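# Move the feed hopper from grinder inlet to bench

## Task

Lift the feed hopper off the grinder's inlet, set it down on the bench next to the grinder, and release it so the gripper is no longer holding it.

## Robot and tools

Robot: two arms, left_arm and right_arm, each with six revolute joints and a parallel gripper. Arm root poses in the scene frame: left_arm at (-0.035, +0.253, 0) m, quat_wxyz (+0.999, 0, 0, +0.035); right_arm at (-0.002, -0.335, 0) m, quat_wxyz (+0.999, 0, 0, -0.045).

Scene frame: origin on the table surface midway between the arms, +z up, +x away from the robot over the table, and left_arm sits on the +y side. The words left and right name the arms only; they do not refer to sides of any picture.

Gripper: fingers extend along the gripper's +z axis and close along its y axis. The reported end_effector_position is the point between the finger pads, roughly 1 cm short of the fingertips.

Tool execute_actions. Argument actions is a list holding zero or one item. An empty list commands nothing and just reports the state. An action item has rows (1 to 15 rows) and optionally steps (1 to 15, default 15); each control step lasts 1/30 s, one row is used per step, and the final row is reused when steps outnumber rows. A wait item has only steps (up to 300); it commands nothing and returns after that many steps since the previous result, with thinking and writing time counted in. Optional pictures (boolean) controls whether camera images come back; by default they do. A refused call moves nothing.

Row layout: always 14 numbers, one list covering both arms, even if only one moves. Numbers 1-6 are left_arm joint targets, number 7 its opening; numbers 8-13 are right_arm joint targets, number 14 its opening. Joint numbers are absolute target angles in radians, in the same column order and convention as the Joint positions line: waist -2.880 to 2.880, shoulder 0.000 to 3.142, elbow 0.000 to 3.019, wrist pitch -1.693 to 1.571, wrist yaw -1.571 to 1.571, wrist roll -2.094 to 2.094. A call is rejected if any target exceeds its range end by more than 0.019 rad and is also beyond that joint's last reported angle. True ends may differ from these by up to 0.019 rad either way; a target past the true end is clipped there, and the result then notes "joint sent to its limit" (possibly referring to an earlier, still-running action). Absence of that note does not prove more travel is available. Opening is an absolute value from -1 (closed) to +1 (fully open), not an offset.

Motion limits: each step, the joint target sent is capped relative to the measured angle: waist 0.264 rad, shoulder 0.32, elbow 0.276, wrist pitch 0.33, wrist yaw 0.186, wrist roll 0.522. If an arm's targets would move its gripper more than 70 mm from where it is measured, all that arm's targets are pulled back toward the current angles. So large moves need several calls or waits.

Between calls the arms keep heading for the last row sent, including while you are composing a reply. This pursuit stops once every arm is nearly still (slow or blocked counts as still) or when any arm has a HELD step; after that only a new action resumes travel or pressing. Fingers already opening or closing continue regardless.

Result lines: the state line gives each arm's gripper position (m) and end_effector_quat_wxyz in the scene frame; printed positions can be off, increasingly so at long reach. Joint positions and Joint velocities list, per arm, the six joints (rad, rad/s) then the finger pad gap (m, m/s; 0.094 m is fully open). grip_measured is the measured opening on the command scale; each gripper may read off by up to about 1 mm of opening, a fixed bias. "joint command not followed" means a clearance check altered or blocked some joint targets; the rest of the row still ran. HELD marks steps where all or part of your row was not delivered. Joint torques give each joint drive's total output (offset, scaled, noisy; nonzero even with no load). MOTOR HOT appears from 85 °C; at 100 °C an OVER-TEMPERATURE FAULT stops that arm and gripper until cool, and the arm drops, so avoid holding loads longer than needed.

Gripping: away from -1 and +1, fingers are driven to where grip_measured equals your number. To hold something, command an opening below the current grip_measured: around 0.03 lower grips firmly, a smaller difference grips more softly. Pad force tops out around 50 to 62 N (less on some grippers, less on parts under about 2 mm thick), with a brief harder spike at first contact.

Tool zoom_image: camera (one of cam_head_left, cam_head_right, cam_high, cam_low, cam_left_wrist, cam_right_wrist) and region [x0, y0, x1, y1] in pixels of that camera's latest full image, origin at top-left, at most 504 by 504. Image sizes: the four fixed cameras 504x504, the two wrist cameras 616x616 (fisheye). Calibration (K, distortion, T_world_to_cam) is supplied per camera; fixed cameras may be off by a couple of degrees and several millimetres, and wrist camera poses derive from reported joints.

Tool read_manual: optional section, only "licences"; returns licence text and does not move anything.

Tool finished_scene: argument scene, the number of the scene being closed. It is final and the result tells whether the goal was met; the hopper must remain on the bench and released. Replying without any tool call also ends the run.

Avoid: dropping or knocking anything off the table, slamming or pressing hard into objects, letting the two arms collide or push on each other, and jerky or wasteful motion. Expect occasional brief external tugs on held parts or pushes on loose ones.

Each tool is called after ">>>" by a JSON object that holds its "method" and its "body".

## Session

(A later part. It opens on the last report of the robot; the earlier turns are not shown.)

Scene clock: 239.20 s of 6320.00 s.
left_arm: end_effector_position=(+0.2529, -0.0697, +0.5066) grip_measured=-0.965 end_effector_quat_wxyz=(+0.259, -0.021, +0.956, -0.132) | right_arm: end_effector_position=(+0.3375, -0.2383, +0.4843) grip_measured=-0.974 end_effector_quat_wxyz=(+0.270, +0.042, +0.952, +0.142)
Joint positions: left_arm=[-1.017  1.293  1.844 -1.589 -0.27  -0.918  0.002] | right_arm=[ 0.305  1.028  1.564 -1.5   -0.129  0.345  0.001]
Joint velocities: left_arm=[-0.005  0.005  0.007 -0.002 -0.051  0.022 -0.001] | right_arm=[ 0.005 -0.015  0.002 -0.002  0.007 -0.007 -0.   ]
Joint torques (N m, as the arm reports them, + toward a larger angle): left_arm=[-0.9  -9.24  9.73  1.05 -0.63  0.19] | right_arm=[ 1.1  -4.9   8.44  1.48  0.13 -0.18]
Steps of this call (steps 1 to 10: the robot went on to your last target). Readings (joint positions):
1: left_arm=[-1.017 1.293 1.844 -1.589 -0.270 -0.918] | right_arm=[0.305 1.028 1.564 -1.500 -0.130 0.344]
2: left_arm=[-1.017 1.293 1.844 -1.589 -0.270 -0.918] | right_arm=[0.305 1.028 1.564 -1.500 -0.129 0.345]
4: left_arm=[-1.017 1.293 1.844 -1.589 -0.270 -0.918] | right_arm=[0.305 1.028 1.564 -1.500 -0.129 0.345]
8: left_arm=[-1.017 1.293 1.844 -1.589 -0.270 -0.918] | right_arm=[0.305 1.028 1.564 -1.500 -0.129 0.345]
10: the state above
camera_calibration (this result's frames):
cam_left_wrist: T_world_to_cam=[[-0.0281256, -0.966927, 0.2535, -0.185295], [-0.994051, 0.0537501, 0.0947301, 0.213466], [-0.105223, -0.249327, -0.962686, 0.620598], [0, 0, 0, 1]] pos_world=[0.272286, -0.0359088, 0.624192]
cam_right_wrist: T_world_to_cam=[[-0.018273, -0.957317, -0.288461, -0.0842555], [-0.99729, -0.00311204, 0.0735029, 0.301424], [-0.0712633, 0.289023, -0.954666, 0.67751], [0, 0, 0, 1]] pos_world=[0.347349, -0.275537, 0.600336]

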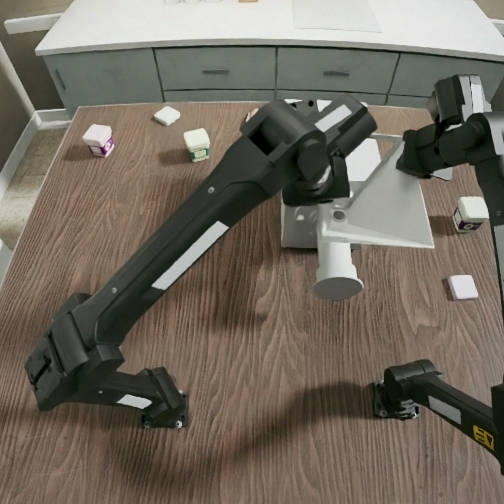

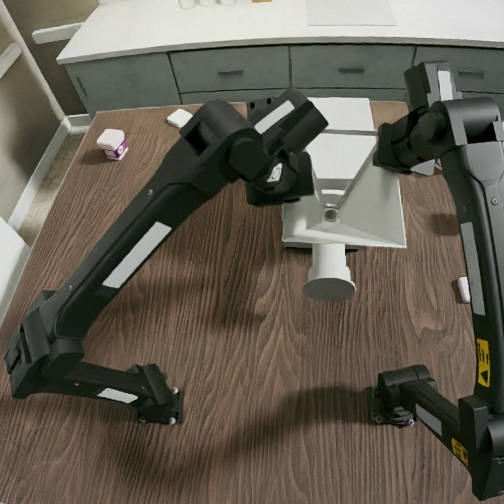

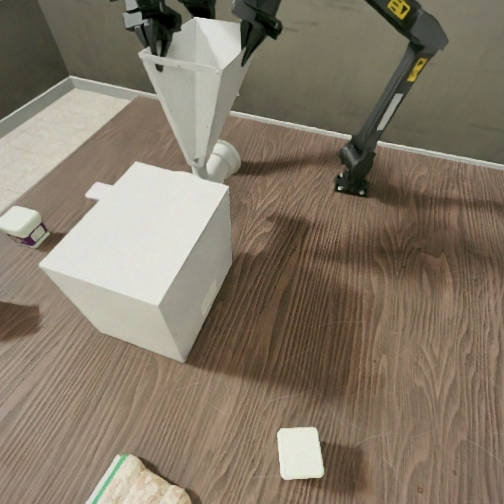

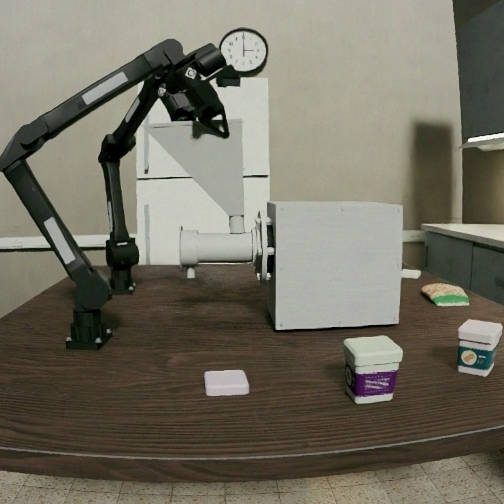

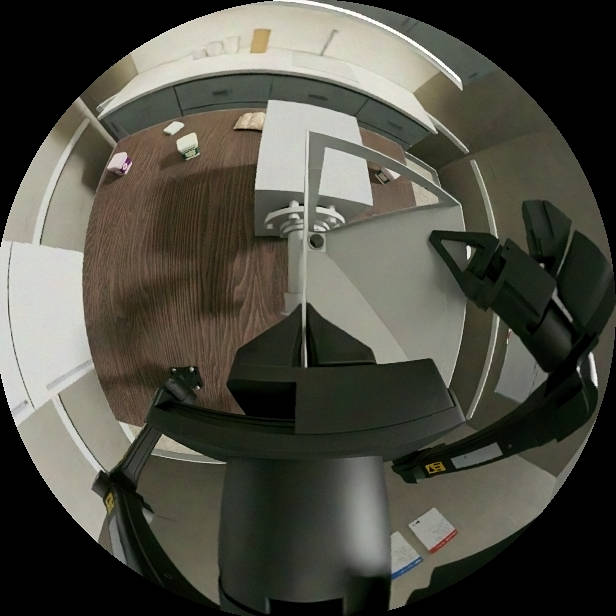

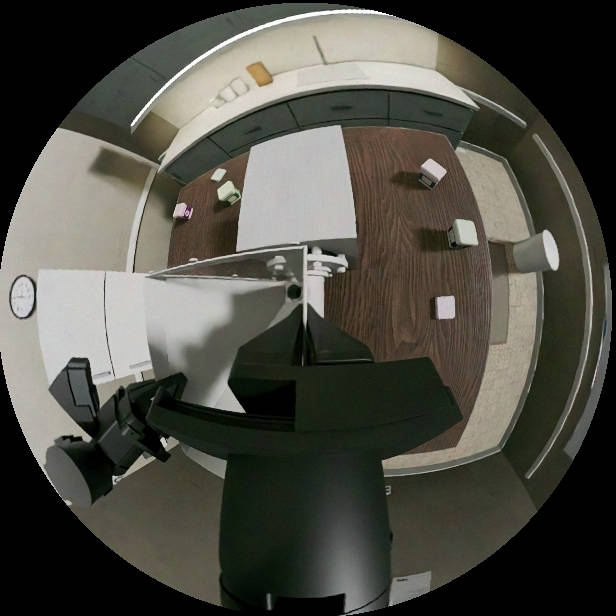

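>>> {"method": "execute_actions", "body": {"actions": [{"rows":[[-1.017,1.29,1.844,-1.585,-0.27,-0.918,-0.8,0.305,1.028,1.564,-1.5,-0.129,0.345,-1],[-1.017,1.29,1.844,-1.585,-0.27,-0.918,-0.65,0.305,1.028,1.564,-1.5,-0.129,0.345,-1],[-1.03,1.278,1.84,-1.565,-0.285,-0.922,-0.6,0.305,1.028,1.564,-1.5,-0.129,0.345,-1],[-1.036,1.272,1.83,-1.552,-0.30,-0.926,-0.6,0.305,1.028,1.564,-1.5,-0.129,0.345,-1],[-1.042,1.266,1.819,-1.54,-0.316,-0.93,-0.6,0.305,1.028,1.564,-1.5,-0.129,0.345,-1],[-1.048,1.26,1.808,-1.527,-0.332,-0.933,-0.6,0.305,1.028,1.564,-1.5,-0.129,0.345,-1],[-1.054,1.254,1.797,-1.514,-0.348,-0.936,-0.6,0.305,1.028,1.564,-1.5,-0.129,0.345,-1],[-1.06,1.248,1.786,-1.501,-0.364,-0.939,-0.6,0.305,1.028,1.564,-1.5,-0.129,0.345,-1],[-1.066,1.242,1.775,-1.488,-0.38,-0.942,-0.6,0.305,1.028,1.564,-1.5,-0.129,0.345,-1],[-1.072,1.236,1.764,-1.475,-0.396,-0.945,-0.6,0.305,1.028,1.564,-1.5,-0.129,0.345,-1],[-1.078,1.23,1.753,-1.462,-0.412,-0.947,-0.6,0.305,1.028,1.564,-1.5,-0.129,0.345,-1],[-1.084,1.224,1.744,-1.452,-0.426,-0.948,-0.6,0.305,1.028,1.564,-1.5,-0.129,0.345,-1],[-1.09,1.22,1.737,-1.444,-0.437,-0.948,-0.6,0.305,1.028,1.564,-1.5,-0.129,0.345,-1]],"steps":15}]}}

>>> {"method": "execute_actions", "body": {"actions": [{"steps":10}]}}

Scene clock: 282.93 s of 6320.00 s.
left_arm: end_effector_position=(+0.2540, -0.0681, +0.5075) grip_measured=-0.602 end_effector_quat_wxyz=(+0.335, -0.032, +0.933, -0.126) | right_arm: end_effector_position=(+0.3375, -0.2381, +0.4843) grip_measured=-0.974 end_effector_quat_wxyz=(+0.269, +0.043, +0.951, +0.143)
Joint positions: left_arm=[-1.074  1.234  1.742 -1.468 -0.432 -0.934  0.019] | right_arm=[ 0.305  1.028  1.564 -1.5   -0.131  0.347  0.001]
Joint velocities: left_arm=[-0.142 -0.122 -0.081  0.081 -0.022  0.007  0.   ] | right_arm=[-0.005 -0.015  0.002 -0.007  0.022 -0.022 -0.   ]
Joint torques (N m, as the arm reports them, + toward a larger angle): left_arm=[-2.19 -8.88  9.97  1.85 -0.47 -0.09] | right_arm=[ 1.07 -3.45  8.54  1.36 -0.03 -0.03]
Steps of this call (steps 1 to 15: the robot went on to your last target; steps 16 to 90: nothing new was sent; then 40.23 s passed at rest; steps 91 to 105: all 15 steps of this action). Readings (joint positions):
91: left_arm=[-1.017 1.293 1.844 -1.589 -0.269 -0.918] | right_arm=[0.305 1.028 1.564 -1.500 -0.130 0.346]
92: left_arm=[-1.017 1.293 1.844 -1.589 -0.269 -0.918] | right_arm=[0.305 1.028 1.564 -1.500 -0.131 0.346]
94: left_arm=[-1.018 1.292 1.840 -1.583 -0.286 -0.918] | right_arm=[0.305 1.028 1.564 -1.500 -0.131 0.346]
98: left_arm=[-1.030 1.276 1.804 -1.541 -0.348 -0.922] | right_arm=[0.305 1.028 1.564 -1.500 -0.131 0.347]
105: the state above
camera_calibration (this result's frames):
cam_left_wrist: T_world_to_cam=[[-0.0239424, -0.968618, 0.247397, -0.18212], [-0.998264, 0.00984551, -0.0580617, 0.290031], [0.0538039, -0.248358, -0.967173, 0.583987], [0, 0, 0, 1]] pos_world=[0.253746, -0.0342229, 0.626712]
cam_right_wrist: T_world_to_cam=[[-0.0191401, -0.95666, -0.290578, -0.0825356], [-0.997238, -0.00259586, 0.0742336, 0.301099], [-0.0717706, 0.291196, -0.953968, 0.677809], [0, 0, 0, 1]] pos_world=[0.347335, -0.275552, 0.600273]

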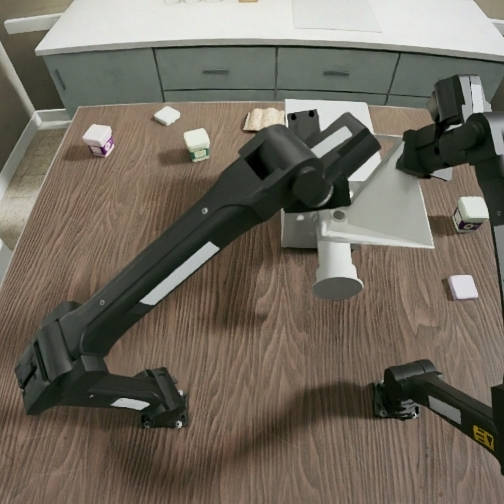

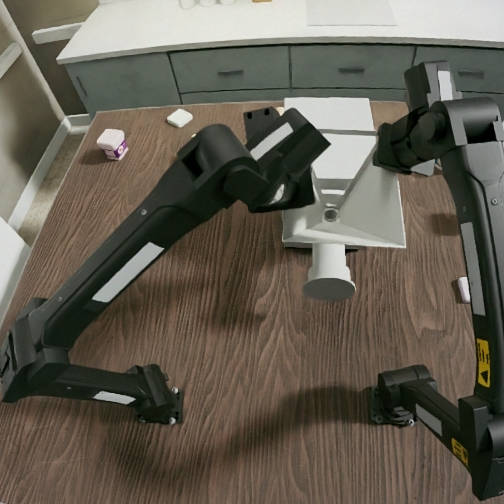

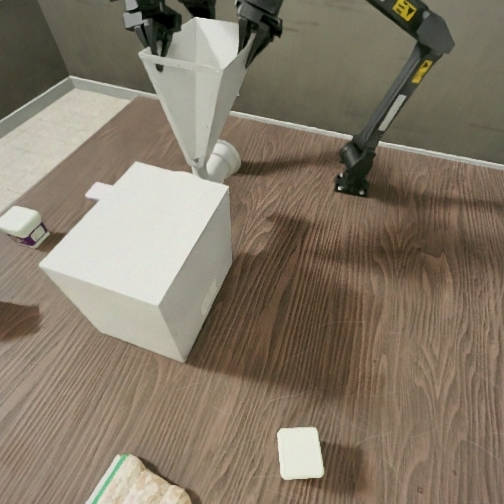

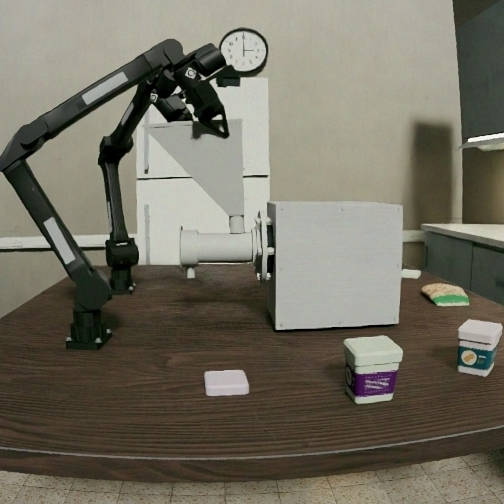

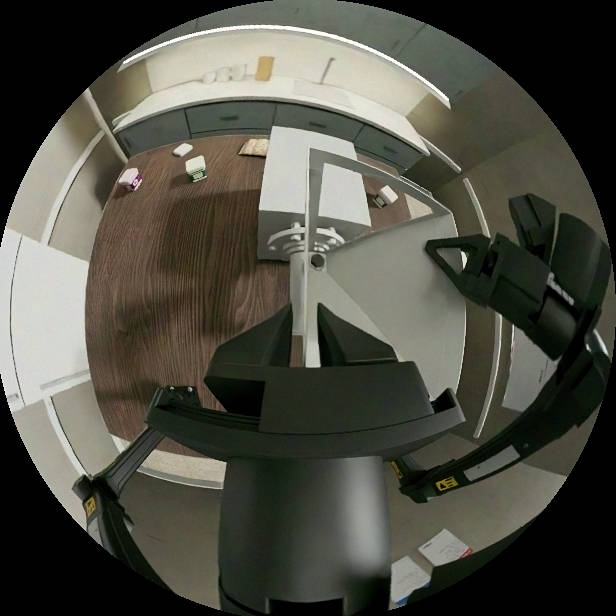

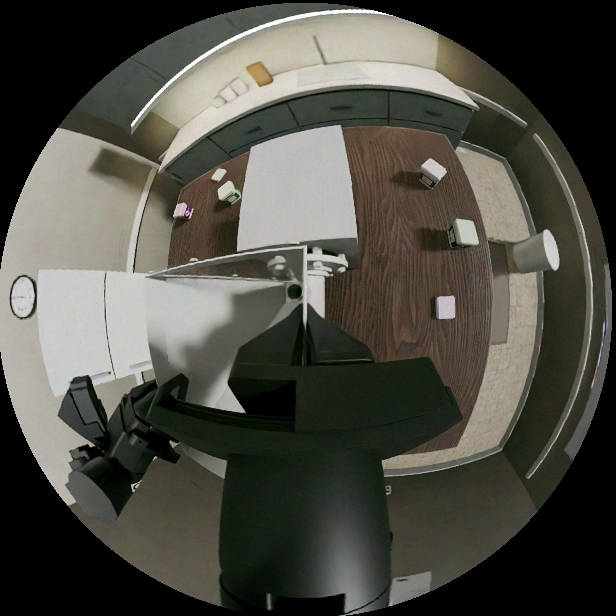

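Scene clock: 283.27 s of 6320.00 s.
left_arm: end_effector_position=(+0.2515, -0.0684, +0.5102) grip_measured=-0.602 end_effector_quat_wxyz=(+0.337, -0.032, +0.932, -0.132) | right_arm: end_effector_position=(+0.3375, -0.2381, +0.4843) grip_measured=-0.974 end_effector_quat_wxyz=(+0.269, +0.043, +0.951, +0.143)
Joint positions: left_arm=[-1.08   1.227  1.739 -1.461 -0.434 -0.938  0.019] | right_arm=[ 0.305  1.028  1.564 -1.5   -0.131  0.347  0.001]
Joint velocities: left_arm=[ 0.005  0.005 -0.002  0.007  0.037 -0.022  0.001] | right_arm=[-0.024 -0.005 -0.002 -0.007  0.022 -0.051  0.001]
Joint torques (N m, as the arm reports them, + toward a larger angle): left_arm=[-2.32 -8.97  9.55  1.84 -0.44 -0.06] | right_arm=[ 0.44 -3.92  8.39  1.27  0.02 -0.03]
Steps of this call (steps 1 to 10: the robot went on to your last target). Readings (joint positions):
1: left_arm=[-1.078 1.231 1.740 -1.466 -0.432 -0.935] | right_arm=[0.305 1.028 1.564 -1.500 -0.131 0.347]
2: left_arm=[-1.080 1.229 1.739 -1.465 -0.433 -0.936] | right_arm=[0.305 1.028 1.564 -1.500 -0.131 0.347]
4: left_arm=[-1.080 1.227 1.739 -1.463 -0.434 -0.937] | right_arm=[0.305 1.028 1.564 -1.500 -0.131 0.347]
8: left_arm=[-1.080 1.227 1.739 -1.461 -0.434 -0.938] | right_arm=[0.305 1.028 1.564 -1.500 -0.131 0.347]
10: the state above
camera_calibration (this result's frames):
cam_left_wrist: T_world_to_cam=[[-0.02766, -0.965798, 0.257816, -0.187259], [-0.99785, 0.0113456, -0.0645536, 0.290933], [0.0594207, -0.259047, -0.964035, 0.582889], [0, 0, 0, 1]] pos_world=[0.250492, -0.0331597, 0.628985]
cam_right_wrist: T_world_to_cam=[[-0.0191401, -0.95666, -0.290578, -0.0825356], [-0.997238, -0.00259586, 0.0742336, 0.301099], [-0.0717706, 0.291196, -0.953968, 0.677809], [0, 0, 0, 1]] pos_world=[0.347335, -0.275552, 0.600273]

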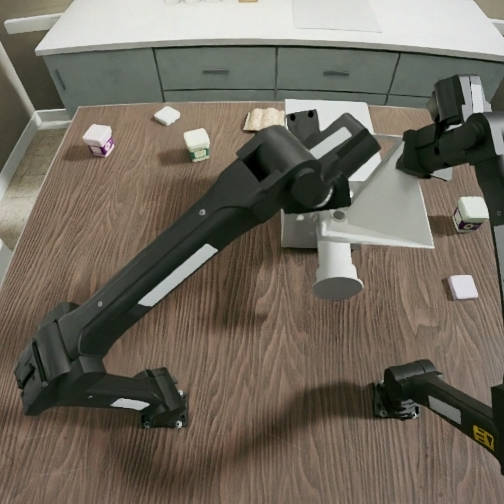

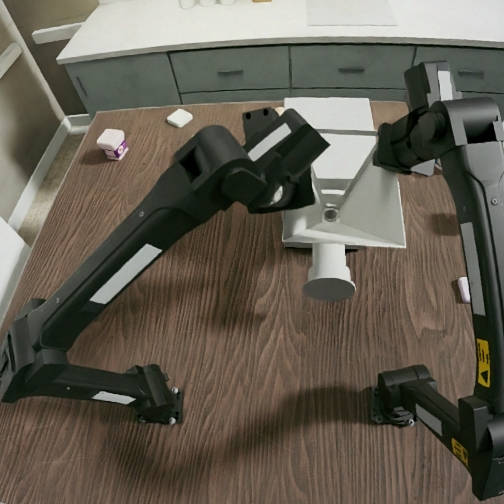

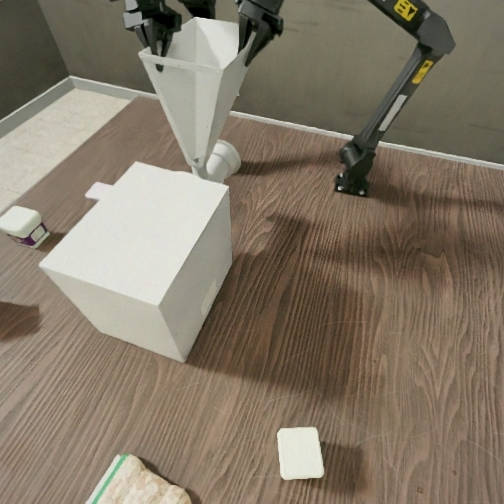

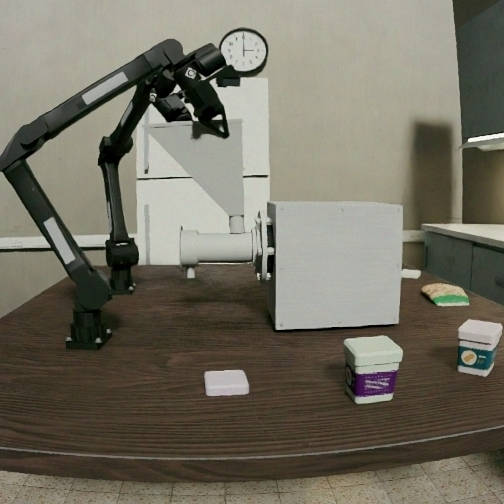

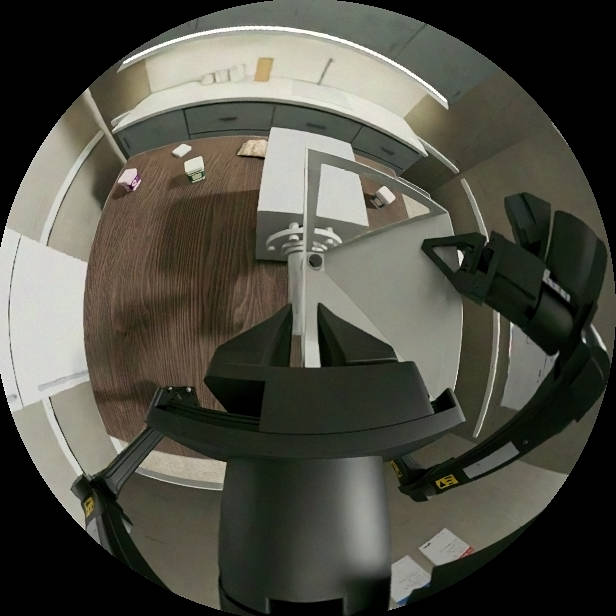

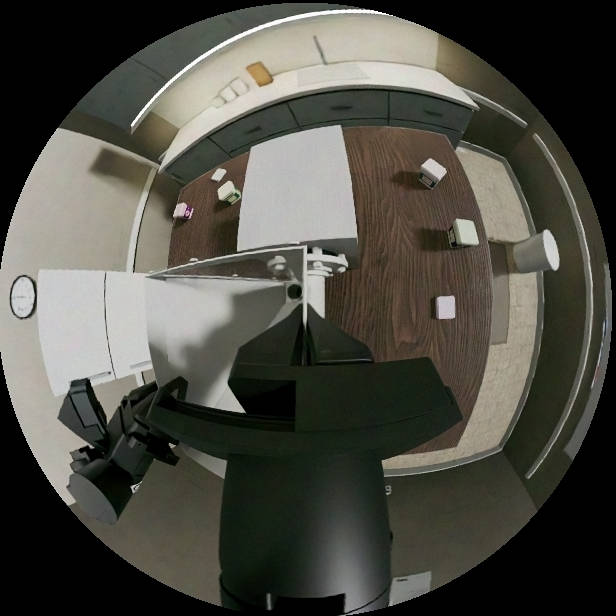

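Lower slightly and close.

>>> {"method": "execute_actions", "body": {"actions": [{"rows":[[-1.085,1.232,1.73,-1.455,-0.434,-0.94,-0.6,0.305,1.028,1.564,-1.5,-0.129,0.345,-1],[-1.085,1.236,1.725,-1.455,-0.434,-0.94,-0.6,0.305,1.028,1.564,-1.5,-0.129,0.345,-1],[-1.085,1.238,1.722,-1.455,-0.434,-0.94,-0.65,0.305,1.028,1.564,-1.5,-0.129,0.345,-1],[-1.085,1.238,1.722,-1.455,-0.434,-0.94,-0.72,0.305,1.028,1.564,-1.5,-0.129,0.345,-1],[-1.085,1.238,1.722,-1.455,-0.434,-0.94,-0.8,0.305,1.028,1.564,-1.5,-0.129,0.345,-1],[-1.085,1.238,1.722,-1.455,-0.434,-0.94,-0.87,0.305,1.028,1.564,-1.5,-0.129,0.345,-1],[-1.085,1.235,1.724,-1.455,-0.434,-0.94,-0.92,0.305,1.028,1.564,-1.5,-0.129,0.345,-1],[-1.082,1.232,1.726,-1.455,-0.434,-0.94,-0.96,0.305,1.028,1.564,-1.5,-0.129,0.345,-1],[-1.08,1.23,1.728,-1.455,-0.434,-0.94,-1,0.305,1.028,1.564,-1.5,-0.129,0.345,-1]],"steps":15}], "pictures": false}}

Scene clock: 288.93 s of 6320.00 s.
left_arm: end_effector_position=(+0.2515, -0.0696, +0.5067) grip_measured=-0.966 end_effector_quat_wxyz=(+0.335, -0.034, +0.932, -0.133) | right_arm: end_effector_position=(+0.3375, -0.2381, +0.4843) grip_measured=-0.974 end_effector_quat_wxyz=(+0.269, +0.043, +0.951, +0.142)
Joint positions: left_arm=[-1.08   1.227  1.731 -1.457 -0.43  -0.944  0.002] | right_arm=[ 0.305  1.028  1.564 -1.5   -0.13   0.347  0.001]
Joint velocities: left_arm=[-0.005 -0.005 -0.012 -0.007  0.037 -0.007  0.   ] | right_arm=[-0.005  0.005  0.002 -0.012 -0.037  0.022 -0.   ]
Joint torques (N m, as the arm reports them, + toward a larger angle): left_arm=[-1.77 -8.18  9.69  1.26 -0.45  0.06] | right_arm=[ 0.58 -4.48  8.66  0.95 -0.03 -0.05]
Steps of this call (steps 1 to 15: the robot went on to your last target; steps 16 to 90: nothing new was sent; then 2.17 s passed at rest; steps 91 to 105: all 15 steps of this action). Readings (joint positions):
91: left_arm=[-1.080 1.227 1.738 -1.461 -0.434 -0.939] | right_arm=[0.305 1.028 1.564 -1.500 -0.131 0.347]
92: left_arm=[-1.080 1.227 1.736 -1.461 -0.434 -0.939] | right_arm=[0.305 1.028 1.564 -1.500 -0.131 0.347]
94: left_arm=[-1.080 1.227 1.731 -1.461 -0.434 -0.939] | right_arm=[0.305 1.028 1.564 -1.500 -0.132 0.347]
98: left_arm=[-1.080 1.227 1.731 -1.460 -0.434 -0.939] | right_arm=[0.305 1.028 1.564 -1.500 -0.132 0.347]
105: the state above

>>> {"method": "execute_actions", "body": {"actions": [{"rows":[[-1.075,1.219,1.749,-1.452,-0.433,-0.944,-1,0.305,1.024,1.581,-1.495,-0.13,0.347,-1],[-1.071,1.21,1.767,-1.447,-0.436,-0.944,-1,0.305,1.019,1.598,-1.49,-0.13,0.347,-1],[-1.067,1.201,1.785,-1.442,-0.44,-0.944,-1,0.305,1.014,1.615,-1.485,-0.13,0.347,-1],[-1.064,1.192,1.803,-1.437,-0.443,-0.944,-1,0.305,1.01,1.632,-1.48,-0.13,0.347,-1],[-1.062,1.184,1.821,-1.432,-0.446,-0.944,-1,0.305,1.006,1.649,-1.475,-0.13,0.347,-1],[-1.062,1.188,1.834,-1.44,-0.446,-0.944,-1,0.305,1.01,1.661,-1.483,-0.13,0.347,-1],[-1.062,1.193,1.847,-1.449,-0.446,-0.944,-1,0.305,1.015,1.673,-1.491,-0.13,0.347,-1],[-1.062,1.197,1.861,-1.458,-0.446,-0.944,-1,0.305,1.019,1.686,-1.499,-0.13,0.347,-1],[-1.062,1.202,1.875,-1.467,-0.446,-0.944,-1,0.305,1.024,1.699,-1.507,-0.13,0.347,-1],[-1.062,1.207,1.889,-1.476,-0.446,-0.944,-1,0.305,1.029,1.712,-1.515,-0.13,0.347,-1],[-1.062,1.212,1.903,-1.485,-0.446,-0.944,-1,0.305,1.033,1.725,-1.523,-0.13,0.347,-1],[-1.062,1.217,1.917,-1.495,-0.446,-0.944,-1,0.305,1.038,1.738,-1.532,-0.13,0.347,-1],[-1.062,1.222,1.932,-1.505,-0.446,-0.944,-1,0.305,1.043,1.752,-1.54,-0.13,0.347,-1],[-1.062,1.227,1.946,-1.514,-0.446,-0.944,-1,0.305,1.048,1.765,-1.549,-0.13,0.347,-1],[-1.062,1.232,1.961,-1.524,-0.446,-0.944,-1,0.305,1.053,1.779,-1.557,-0.13,0.347,-1]],"steps":15}], "pictures": false}}

>>> {"method": "execute_actions", "body": {"actions": [{"steps":8}]}}

Scene clock: 308.03 s of 6320.00 s.
left_arm: end_effector_position=(+0.2507, -0.0680, +0.5345) grip_measured=-0.966 end_effector_quat_wxyz=(+0.337, -0.036, +0.930, -0.141) | right_arm: end_effector_position=(+0.3376, -0.2384, +0.5114) grip_measured=-0.974 end_effector_quat_wxyz=(+0.275, +0.043, +0.950, +0.143)
Joint positions: left_arm=[-1.078  1.252  1.829 -1.513 -0.425 -0.944  0.002] | right_arm=[ 0.305  1.058  1.661 -1.554 -0.129  0.347  0.001]
Joint velocities: left_arm=[ 0.015  0.132  0.549 -0.291 -0.095  0.051 -0.001] | right_arm=[-0.005  0.093  0.481 -0.232 -0.037 -0.022 -0.001]
Joint torques (N m, as the arm reports them, + toward a larger angle): left_arm=[ -0.45 -10.71  18.42   1.75  -1.13  -0.08] | right_arm=[ 0.02 -4.61 15.17  1.88 -0.14 -0.02]
Steps of this call (steps 1 to 15: the robot went on to your last target; steps 16 to 90: nothing new was sent; then 15.60 s passed at rest; steps 91 to 105: all 15 steps of this action). Readings (joint positions):
91: left_arm=[-1.080 1.226 1.731 -1.456 -0.430 -0.944] | right_arm=[0.305 1.028 1.564 -1.500 -0.130 0.347]
92: left_arm=[-1.080 1.225 1.731 -1.455 -0.430 -0.944] | right_arm=[0.305 1.028 1.564 -1.500 -0.130 0.347]
94: left_arm=[-1.080 1.224 1.731 -1.454 -0.430 -0.944] | right_arm=[0.305 1.028 1.565 -1.499 -0.130 0.347]
98: left_arm=[-1.079 1.225 1.736 -1.457 -0.428 -0.944] | right_arm=[0.305 1.029 1.571 -1.503 -0.129 0.347]
105: the state above

Scene clock: 308.30 s of 6320.00 s.
left_arm: end_effector_position=(+0.2491, -0.0667, +0.5486) grip_measured=-0.966 end_effector_quat_wxyz=(+0.341, -0.030, +0.928, -0.146) | right_arm: end_effector_position=(+0.3353, -0.2381, +0.5266) grip_measured=-0.974 end_effector_quat_wxyz=(+0.285, +0.042, +0.946, +0.148)
Joint positions: left_arm=[-1.078  1.258  1.873 -1.533 -0.422 -0.929  0.002] | right_arm=[ 0.305  1.063  1.702 -1.568 -0.133  0.348  0.001]
Joint velocities: left_arm=[-0.015  0.005 -0.012 -0.002 -0.037 -0.051  0.   ] | right_arm=[ 0.005  0.015 -0.002 -0.002  0.051 -0.051  0.   ]
Joint torques (N m, as the arm reports them, + toward a larger angle): left_arm=[-0.39 -9.87 17.52  1.7  -1.27 -0.1 ] | right_arm=[ 0.6  -5.3  13.8   2.11  0.02 -0.08]
Steps of this call (steps 1 to 8: the robot went on to your last target). Readings (joint positions):
1: left_arm=[-1.078 1.255 1.847 -1.521 -0.425 -0.941] | right_arm=[0.305 1.061 1.677 -1.559 -0.129 0.347]
2: left_arm=[-1.078 1.258 1.859 -1.526 -0.423 -0.938] | right_arm=[0.305 1.062 1.688 -1.562 -0.130 0.347]
4: left_arm=[-1.078 1.258 1.871 -1.531 -0.422 -0.932] | right_arm=[0.305 1.062 1.699 -1.565 -0.133 0.347]
8: the state above
camera_calibration (this result's frames):
cam_left_wrist: T_world_to_cam=[[-0.0423328, -0.958545, 0.28178, -0.204582], [-0.996917, 0.0218757, -0.0753546, 0.297421], [0.0660666, -0.284101, -0.956515, 0.612997], [0, 0, 0, 1]] pos_world=[0.247345, -0.0284542, 0.6664]
cam_right_wrist: T_world_to_cam=[[-0.00924566, -0.953515, -0.301204, -0.0672731], [-0.999157, -0.00323624, 0.0409147, 0.313846], [-0.0399876, 0.301328, -0.952682, 0.709057], [0, 0, 0, 1]] pos_world=[0.341313, -0.276789, 0.642402]

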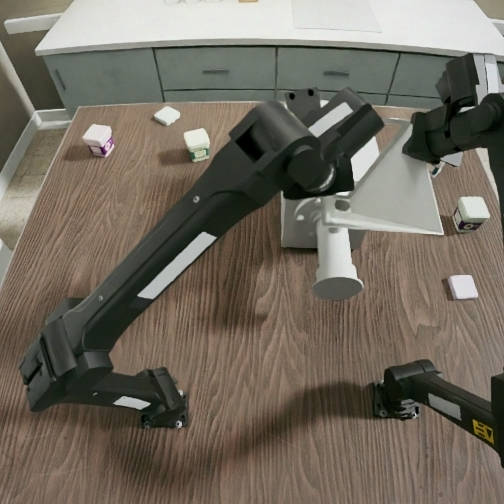

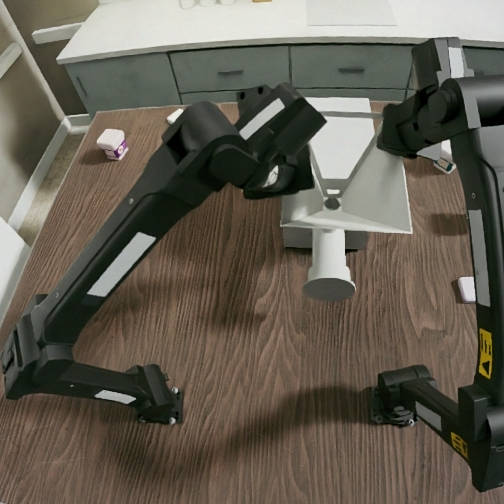

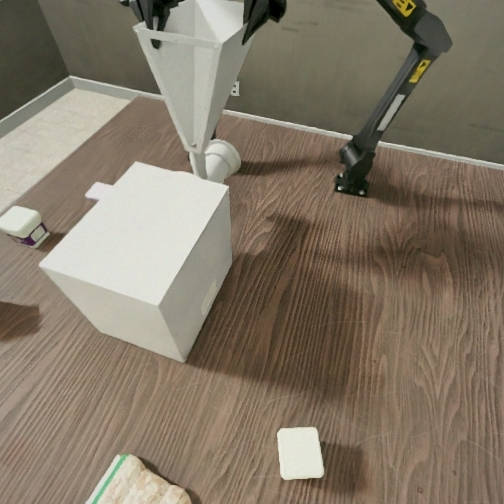

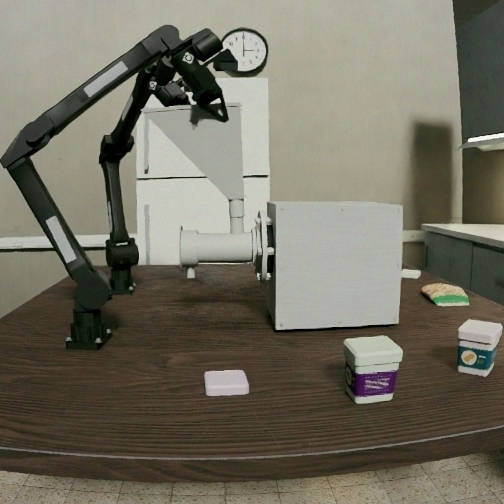

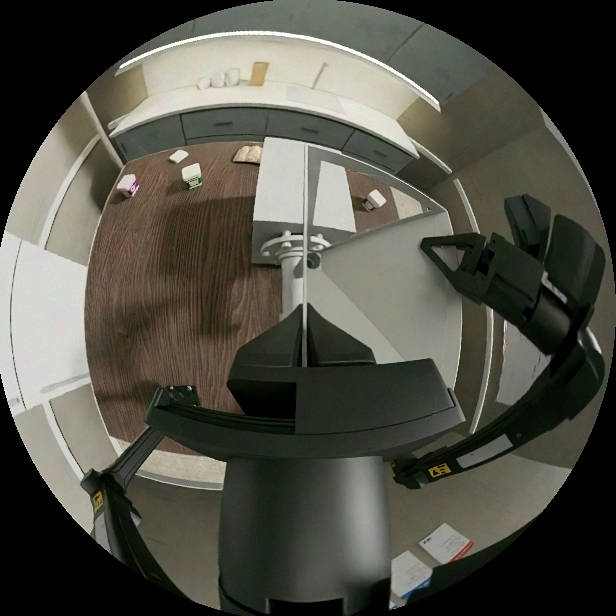

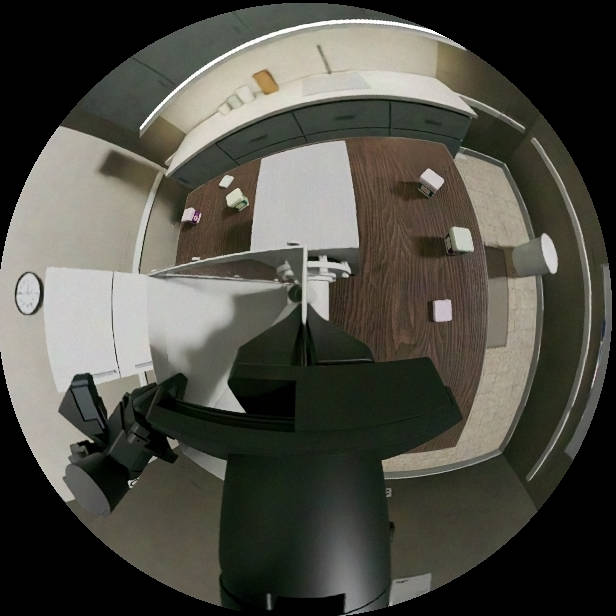

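>>> {"method": "execute_actions", "body": {"actions": [{"rows":[[-1.066,1.239,1.972,-1.533,-0.446,-0.94,-1,0.305,1.059,1.789,-1.565,-0.13,0.347,-1],[-1.068,1.246,1.983,-1.542,-0.446,-0.94,-1,0.305,1.065,1.799,-1.573,-0.13,0.347,-1],[-1.07,1.253,1.994,-1.551,-0.446,-0.94,-1,0.305,1.071,1.809,-1.581,-0.13,0.347,-1],[-1.07,1.26,2.005,-1.56,-0.446,-0.94,-1,0.305,1.077,1.819,-1.589,-0.13,0.347,-1],[-1.07,1.267,2.016,-1.569,-0.446,-0.94,-1,0.305,1.083,1.829,-1.597,-0.13,0.347,-1],[-1.07,1.274,2.027,-1.578,-0.446,-0.94,-1,0.305,1.089,1.839,-1.605,-0.13,0.347,-1],[-1.07,1.281,2.038,-1.587,-0.446,-0.94,-1,0.305,1.095,1.849,-1.613,-0.13,0.347,-1],[-1.07,1.288,2.049,-1.596,-0.446,-0.94,-1,0.305,1.101,1.859,-1.621,-0.13,0.347,-1],[-1.07,1.292,2.06,-1.605,-0.446,-0.94,-1,0.305,1.105,1.869,-1.629,-0.13,0.347,-1],[-1.07,1.292,2.065,-1.61,-0.446,-0.94,-1,0.305,1.105,1.874,-1.633,-0.13,0.347,-1],[-1.07,1.29,2.065,-1.61,-0.446,-0.94,-1,0.305,1.103,1.874,-1.633,-0.13,0.347,-1],[-1.07,1.288,2.065,-1.61,-0.446,-0.94,-1,0.305,1.101,1.874,-1.633,-0.13,0.347,-1],[-1.07,1.286,2.065,-1.61,-0.446,-0.94,-1,0.305,1.1,1.874,-1.633,-0.13,0.347,-1],[-1.07,1.284,2.05,-1.61,-0.446,-0.94,-1,0.305,1.1,1.862,-1.633,-0.13,0.347,-1],[-1.07,1.282,2.035,-1.61,-0.446,-0.94,-1,0.305,1.098,1.85,-1.633,-0.13,0.347,-1]],"steps":15}]}}

Scene clock: 315.90 s of 6320.00 s.
left_arm: end_effector_position=(+0.2508, -0.0674, +0.5654) grip_measured=-0.967 end_effector_quat_wxyz=(+0.337, -0.034, +0.931, -0.137) | right_arm: end_effector_position=(+0.3396, -0.2377, +0.5422) grip_measured=-0.974 end_effector_quat_wxyz=(+0.275, +0.044, +0.950, +0.144)
Joint positions: left_arm=[-1.078  1.308  1.98  -1.613 -0.429 -0.939  0.002] | right_arm=[ 0.305  1.114  1.796 -1.633 -0.13   0.349  0.001]
Joint velocities: left_arm=[-0.005  0.015 -0.007  0.007 -0.081 -0.051 -0.002] | right_arm=[-0.005  0.005 -0.012 -0.032  0.022 -0.007 -0.   ]
Joint torques (N m, as the arm reports them, + toward a larger angle): left_arm=[ -0.9  -10.75  14.26   1.33  -0.97   0.01] | right_arm=[-0.48 -5.28 12.07  1.9  -0.03 -0.02]
Steps of this call (steps 1 to 30: the robot went on to your last target; steps 31 to 90: nothing new was sent; then 4.10 s passed at rest; steps 91 to 105: all 15 steps of this action). Readings (joint positions):
91: left_arm=[-1.078 1.260 1.874 -1.534 -0.422 -0.928] | right_arm=[0.305 1.063 1.702 -1.569 -0.133 0.348]
92: left_arm=[-1.078 1.262 1.878 -1.539 -0.422 -0.927] | right_arm=[0.305 1.065 1.704 -1.572 -0.133 0.349]
94: left_arm=[-1.078 1.271 1.894 -1.552 -0.422 -0.927] | right_arm=[0.305 1.073 1.716 -1.583 -0.131 0.349]
98: left_arm=[-1.078 1.295 1.939 -1.588 -0.424 -0.937] | right_arm=[0.305 1.099 1.756 -1.613 -0.127 0.349]
105: the state above
camera_calibration (this result's frames):
cam_left_wrist: T_world_to_cam=[[-0.0281679, -0.963124, 0.267578, -0.205804], [-0.99781, 0.0110657, -0.0652092, 0.294199], [0.0598436, -0.268829, -0.961327, 0.634132], [0, 0, 0, 1]] pos_world=[0.249809, -0.0309972, 0.683861]
cam_right_wrist: T_world_to_cam=[[-0.0181896, -0.955591, -0.294135, -0.0635024], [-0.998046, -0.000236565, 0.0624887, 0.306128], [-0.0597832, 0.294697, -0.953719, 0.729697], [0, 0, 0, 1]] pos_world=[0.347998, -0.275649, 0.658118]

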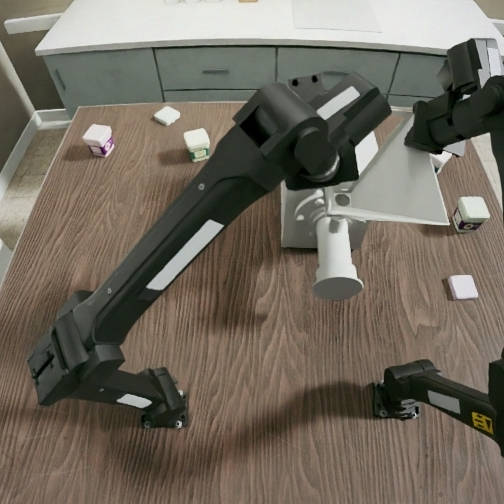

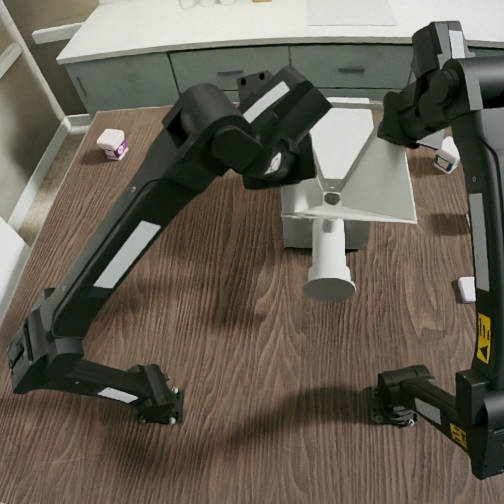

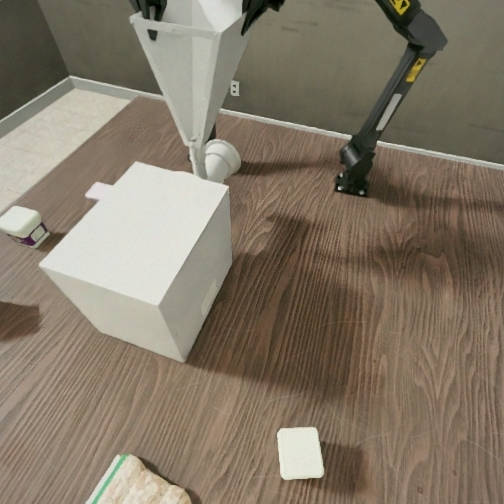

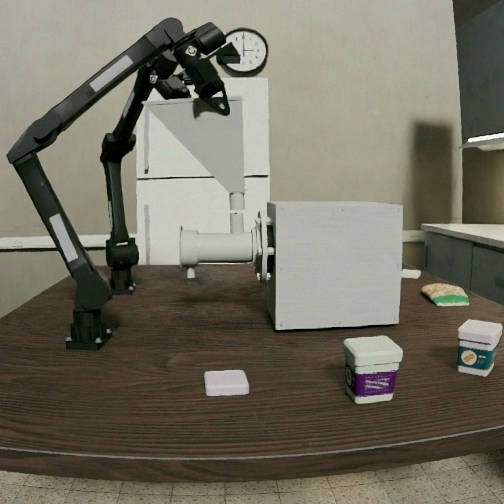

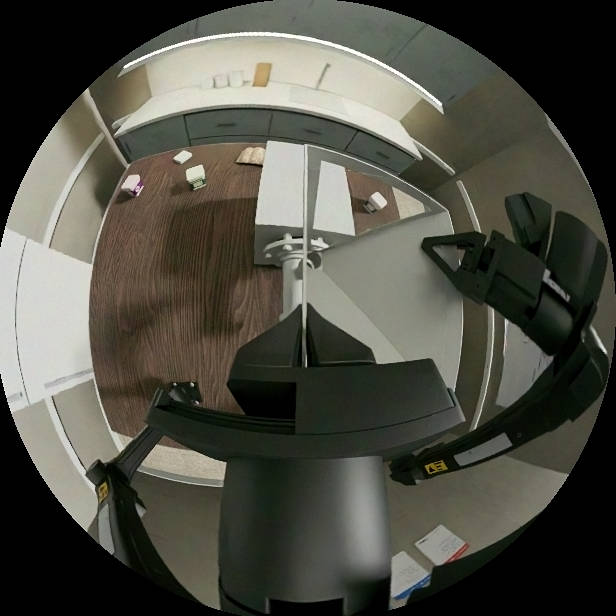

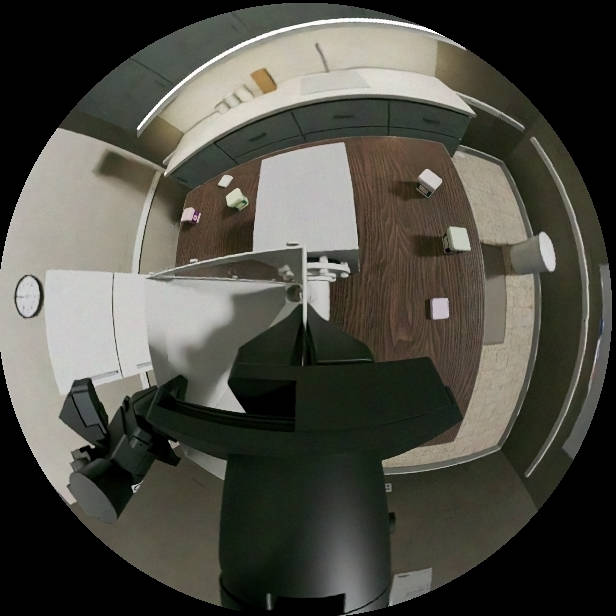

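>>> {"method": "execute_actions", "body": {"actions": [{"rows":[[-1.066,1.26,2.035,-1.6,-0.44,-0.93,-1,0.315,1.098,1.862,-1.625,-0.125,0.36,-1],[-1.06,1.24,2.032,-1.59,-0.436,-0.915,-1,0.327,1.1,1.874,-1.615,-0.119,0.38,-1],[-1.052,1.23,2.026,-1.585,-0.431,-0.905,-1,0.343,1.103,1.878,-1.61,-0.11,0.396,-1],[-1.043,1.22,2.018,-1.584,-0.425,-0.895,-1,0.361,1.107,1.881,-1.608,-0.1,0.412,-1],[-1.033,1.21,2.01,-1.583,-0.419,-0.885,-1,0.38,1.111,1.884,-1.607,-0.089,0.428,-1],[-1.023,1.2,2.001,-1.582,-0.413,-0.874,-1,0.399,1.115,1.887,-1.605,-0.078,0.444,-1],[-1.013,1.19,1.992,-1.581,-0.407,-0.864,-1,0.418,1.119,1.89,-1.603,-0.067,0.46,-1],[-1.003,1.18,1.983,-1.58,-0.401,-0.853,-1,0.437,1.123,1.894,-1.602,-0.056,0.476,-1],[-0.993,1.17,1.974,-1.579,-0.395,-0.843,-1,0.455,1.127,1.897,-1.6,-0.045,0.492,-1],[-0.983,1.16,1.965,-1.578,-0.389,-0.832,-1,0.473,1.132,1.901,-1.598,-0.035,0.508,-1],[-0.973,1.15,1.957,-1.577,-0.383,-0.822,-1,0.491,1.136,1.904,-1.597,-0.024,0.524,-1],[-0.963,1.14,1.948,-1.576,-0.377,-0.811,-1,0.509,1.141,1.908,-1.595,-0.014,0.54,-1],[-0.953,1.13,1.939,-1.575,-0.371,-0.8,-1,0.527,1.146,1.911,-1.593,-0.003,0.555,-1],[-0.943,1.12,1.93,-1.574,-0.364,-0.79,-1,0.545,1.15,1.915,-1.591,0.007,0.57,-1],[-0.933,1.11,1.921,-1.573,-0.358,-0.78,-1,0.563,1.155,1.918,-1.59,0.017,0.585,-1]],"steps":15}]}}

Scene clock: 355.07 s of 6320.00 s.
left_arm: end_effector_position=(+0.2439, -0.0057, +0.5770) grip_measured=-0.967 end_effector_quat_wxyz=(+0.340, -0.019, +0.929, -0.142) | right_arm: end_effector_position=(+0.3320, -0.1762, +0.5531) grip_measured=-0.974 end_effector_quat_wxyz=(+0.281, +0.042, +0.947, +0.151)
Joint positions: left_arm=[-0.974  1.183  1.907 -1.612 -0.355 -0.819  0.002] | right_arm=[ 0.532  1.147  1.844 -1.619 -0.005  0.532  0.001]
Joint velocities: left_arm=[ 0.327 -0.298 -0.261  0.022  0.212  0.33   0.   ] | right_arm=[0.552 0.161 0.081 0.051 0.271 0.432 0.   ]
Joint torques (N m, as the arm reports them, + toward a larger angle): left_arm=[  0.32 -10.71  11.69   2.77  -0.63   0.02] | right_arm=[ 0.4  -4.35 13.09  2.44  0.34 -0.13]
Steps of this call (steps 1 to 15: the robot went on to your last target; steps 16 to 90: nothing new was sent; then 35.67 s passed at rest; steps 91 to 105: all 15 steps of this action). Readings (joint positions):
91: left_arm=[-1.078 1.308 1.980 -1.614 -0.428 -0.939] | right_arm=[0.305 1.115 1.796 -1.635 -0.130 0.349]
92: left_arm=[-1.078 1.307 1.980 -1.614 -0.426 -0.937] | right_arm=[0.306 1.115 1.796 -1.635 -0.128 0.351]
94: left_arm=[-1.074 1.302 1.980 -1.614 -0.420 -0.930] | right_arm=[0.319 1.115 1.798 -1.635 -0.116 0.364]
98: left_arm=[-1.043 1.268 1.965 -1.613 -0.393 -0.892] | right_arm=[0.384 1.117 1.815 -1.633 -0.072 0.420]
105: the state above
camera_calibration (this result's frames):
cam_left_wrist: T_world_to_cam=[[-0.0589732, -0.961981, 0.266673, -0.141627], [-0.996299, 0.0399838, -0.0760905, 0.293427], [0.062535, -0.270173, -0.960779, 0.661228], [0, 0, 0, 1]] pos_world=[0.242639, 0.0306715, 0.695389]
cam_right_wrist: T_world_to_cam=[[-0.00864556, -0.951797, -0.306605, 0.00271423], [-0.998774, -0.00672362, 0.0490353, 0.304448], [-0.0487332, 0.306654, -0.950573, 0.71823], [0, 0, 0, 1]] pos_world=[0.3391, -0.215618, 0.668634]

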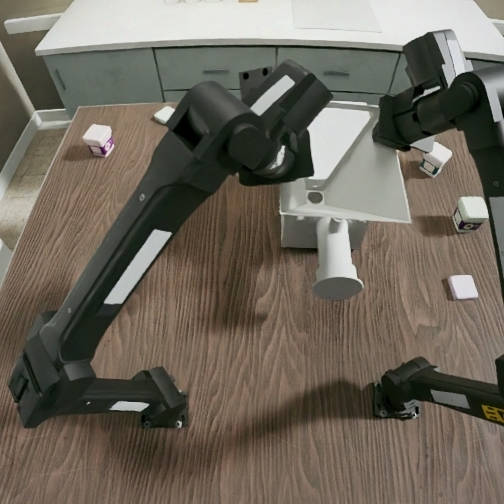

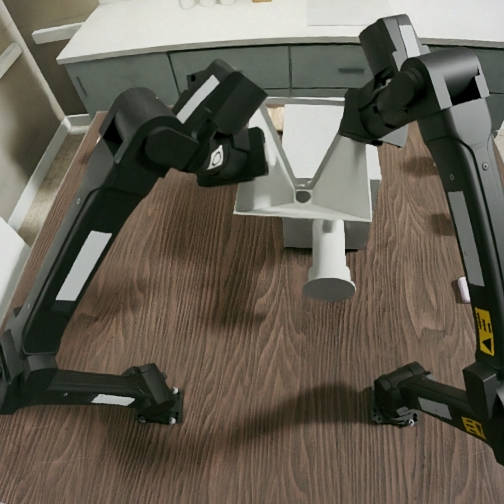

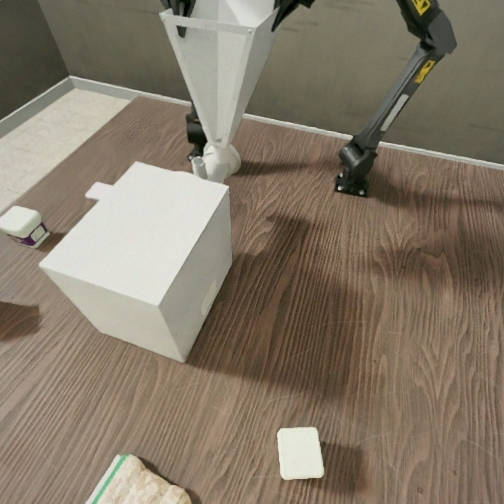

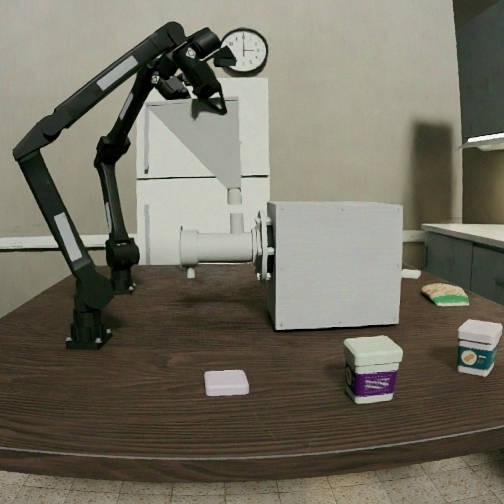

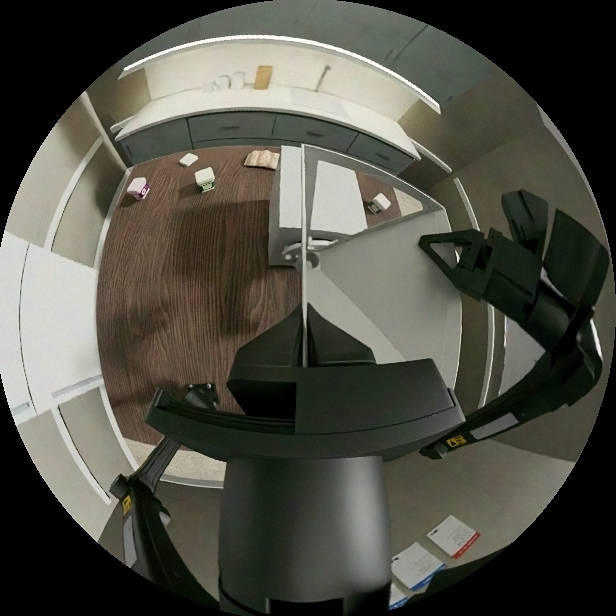

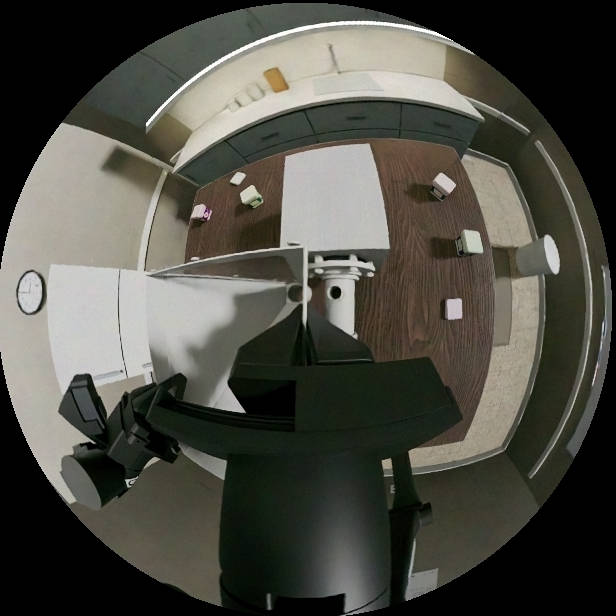

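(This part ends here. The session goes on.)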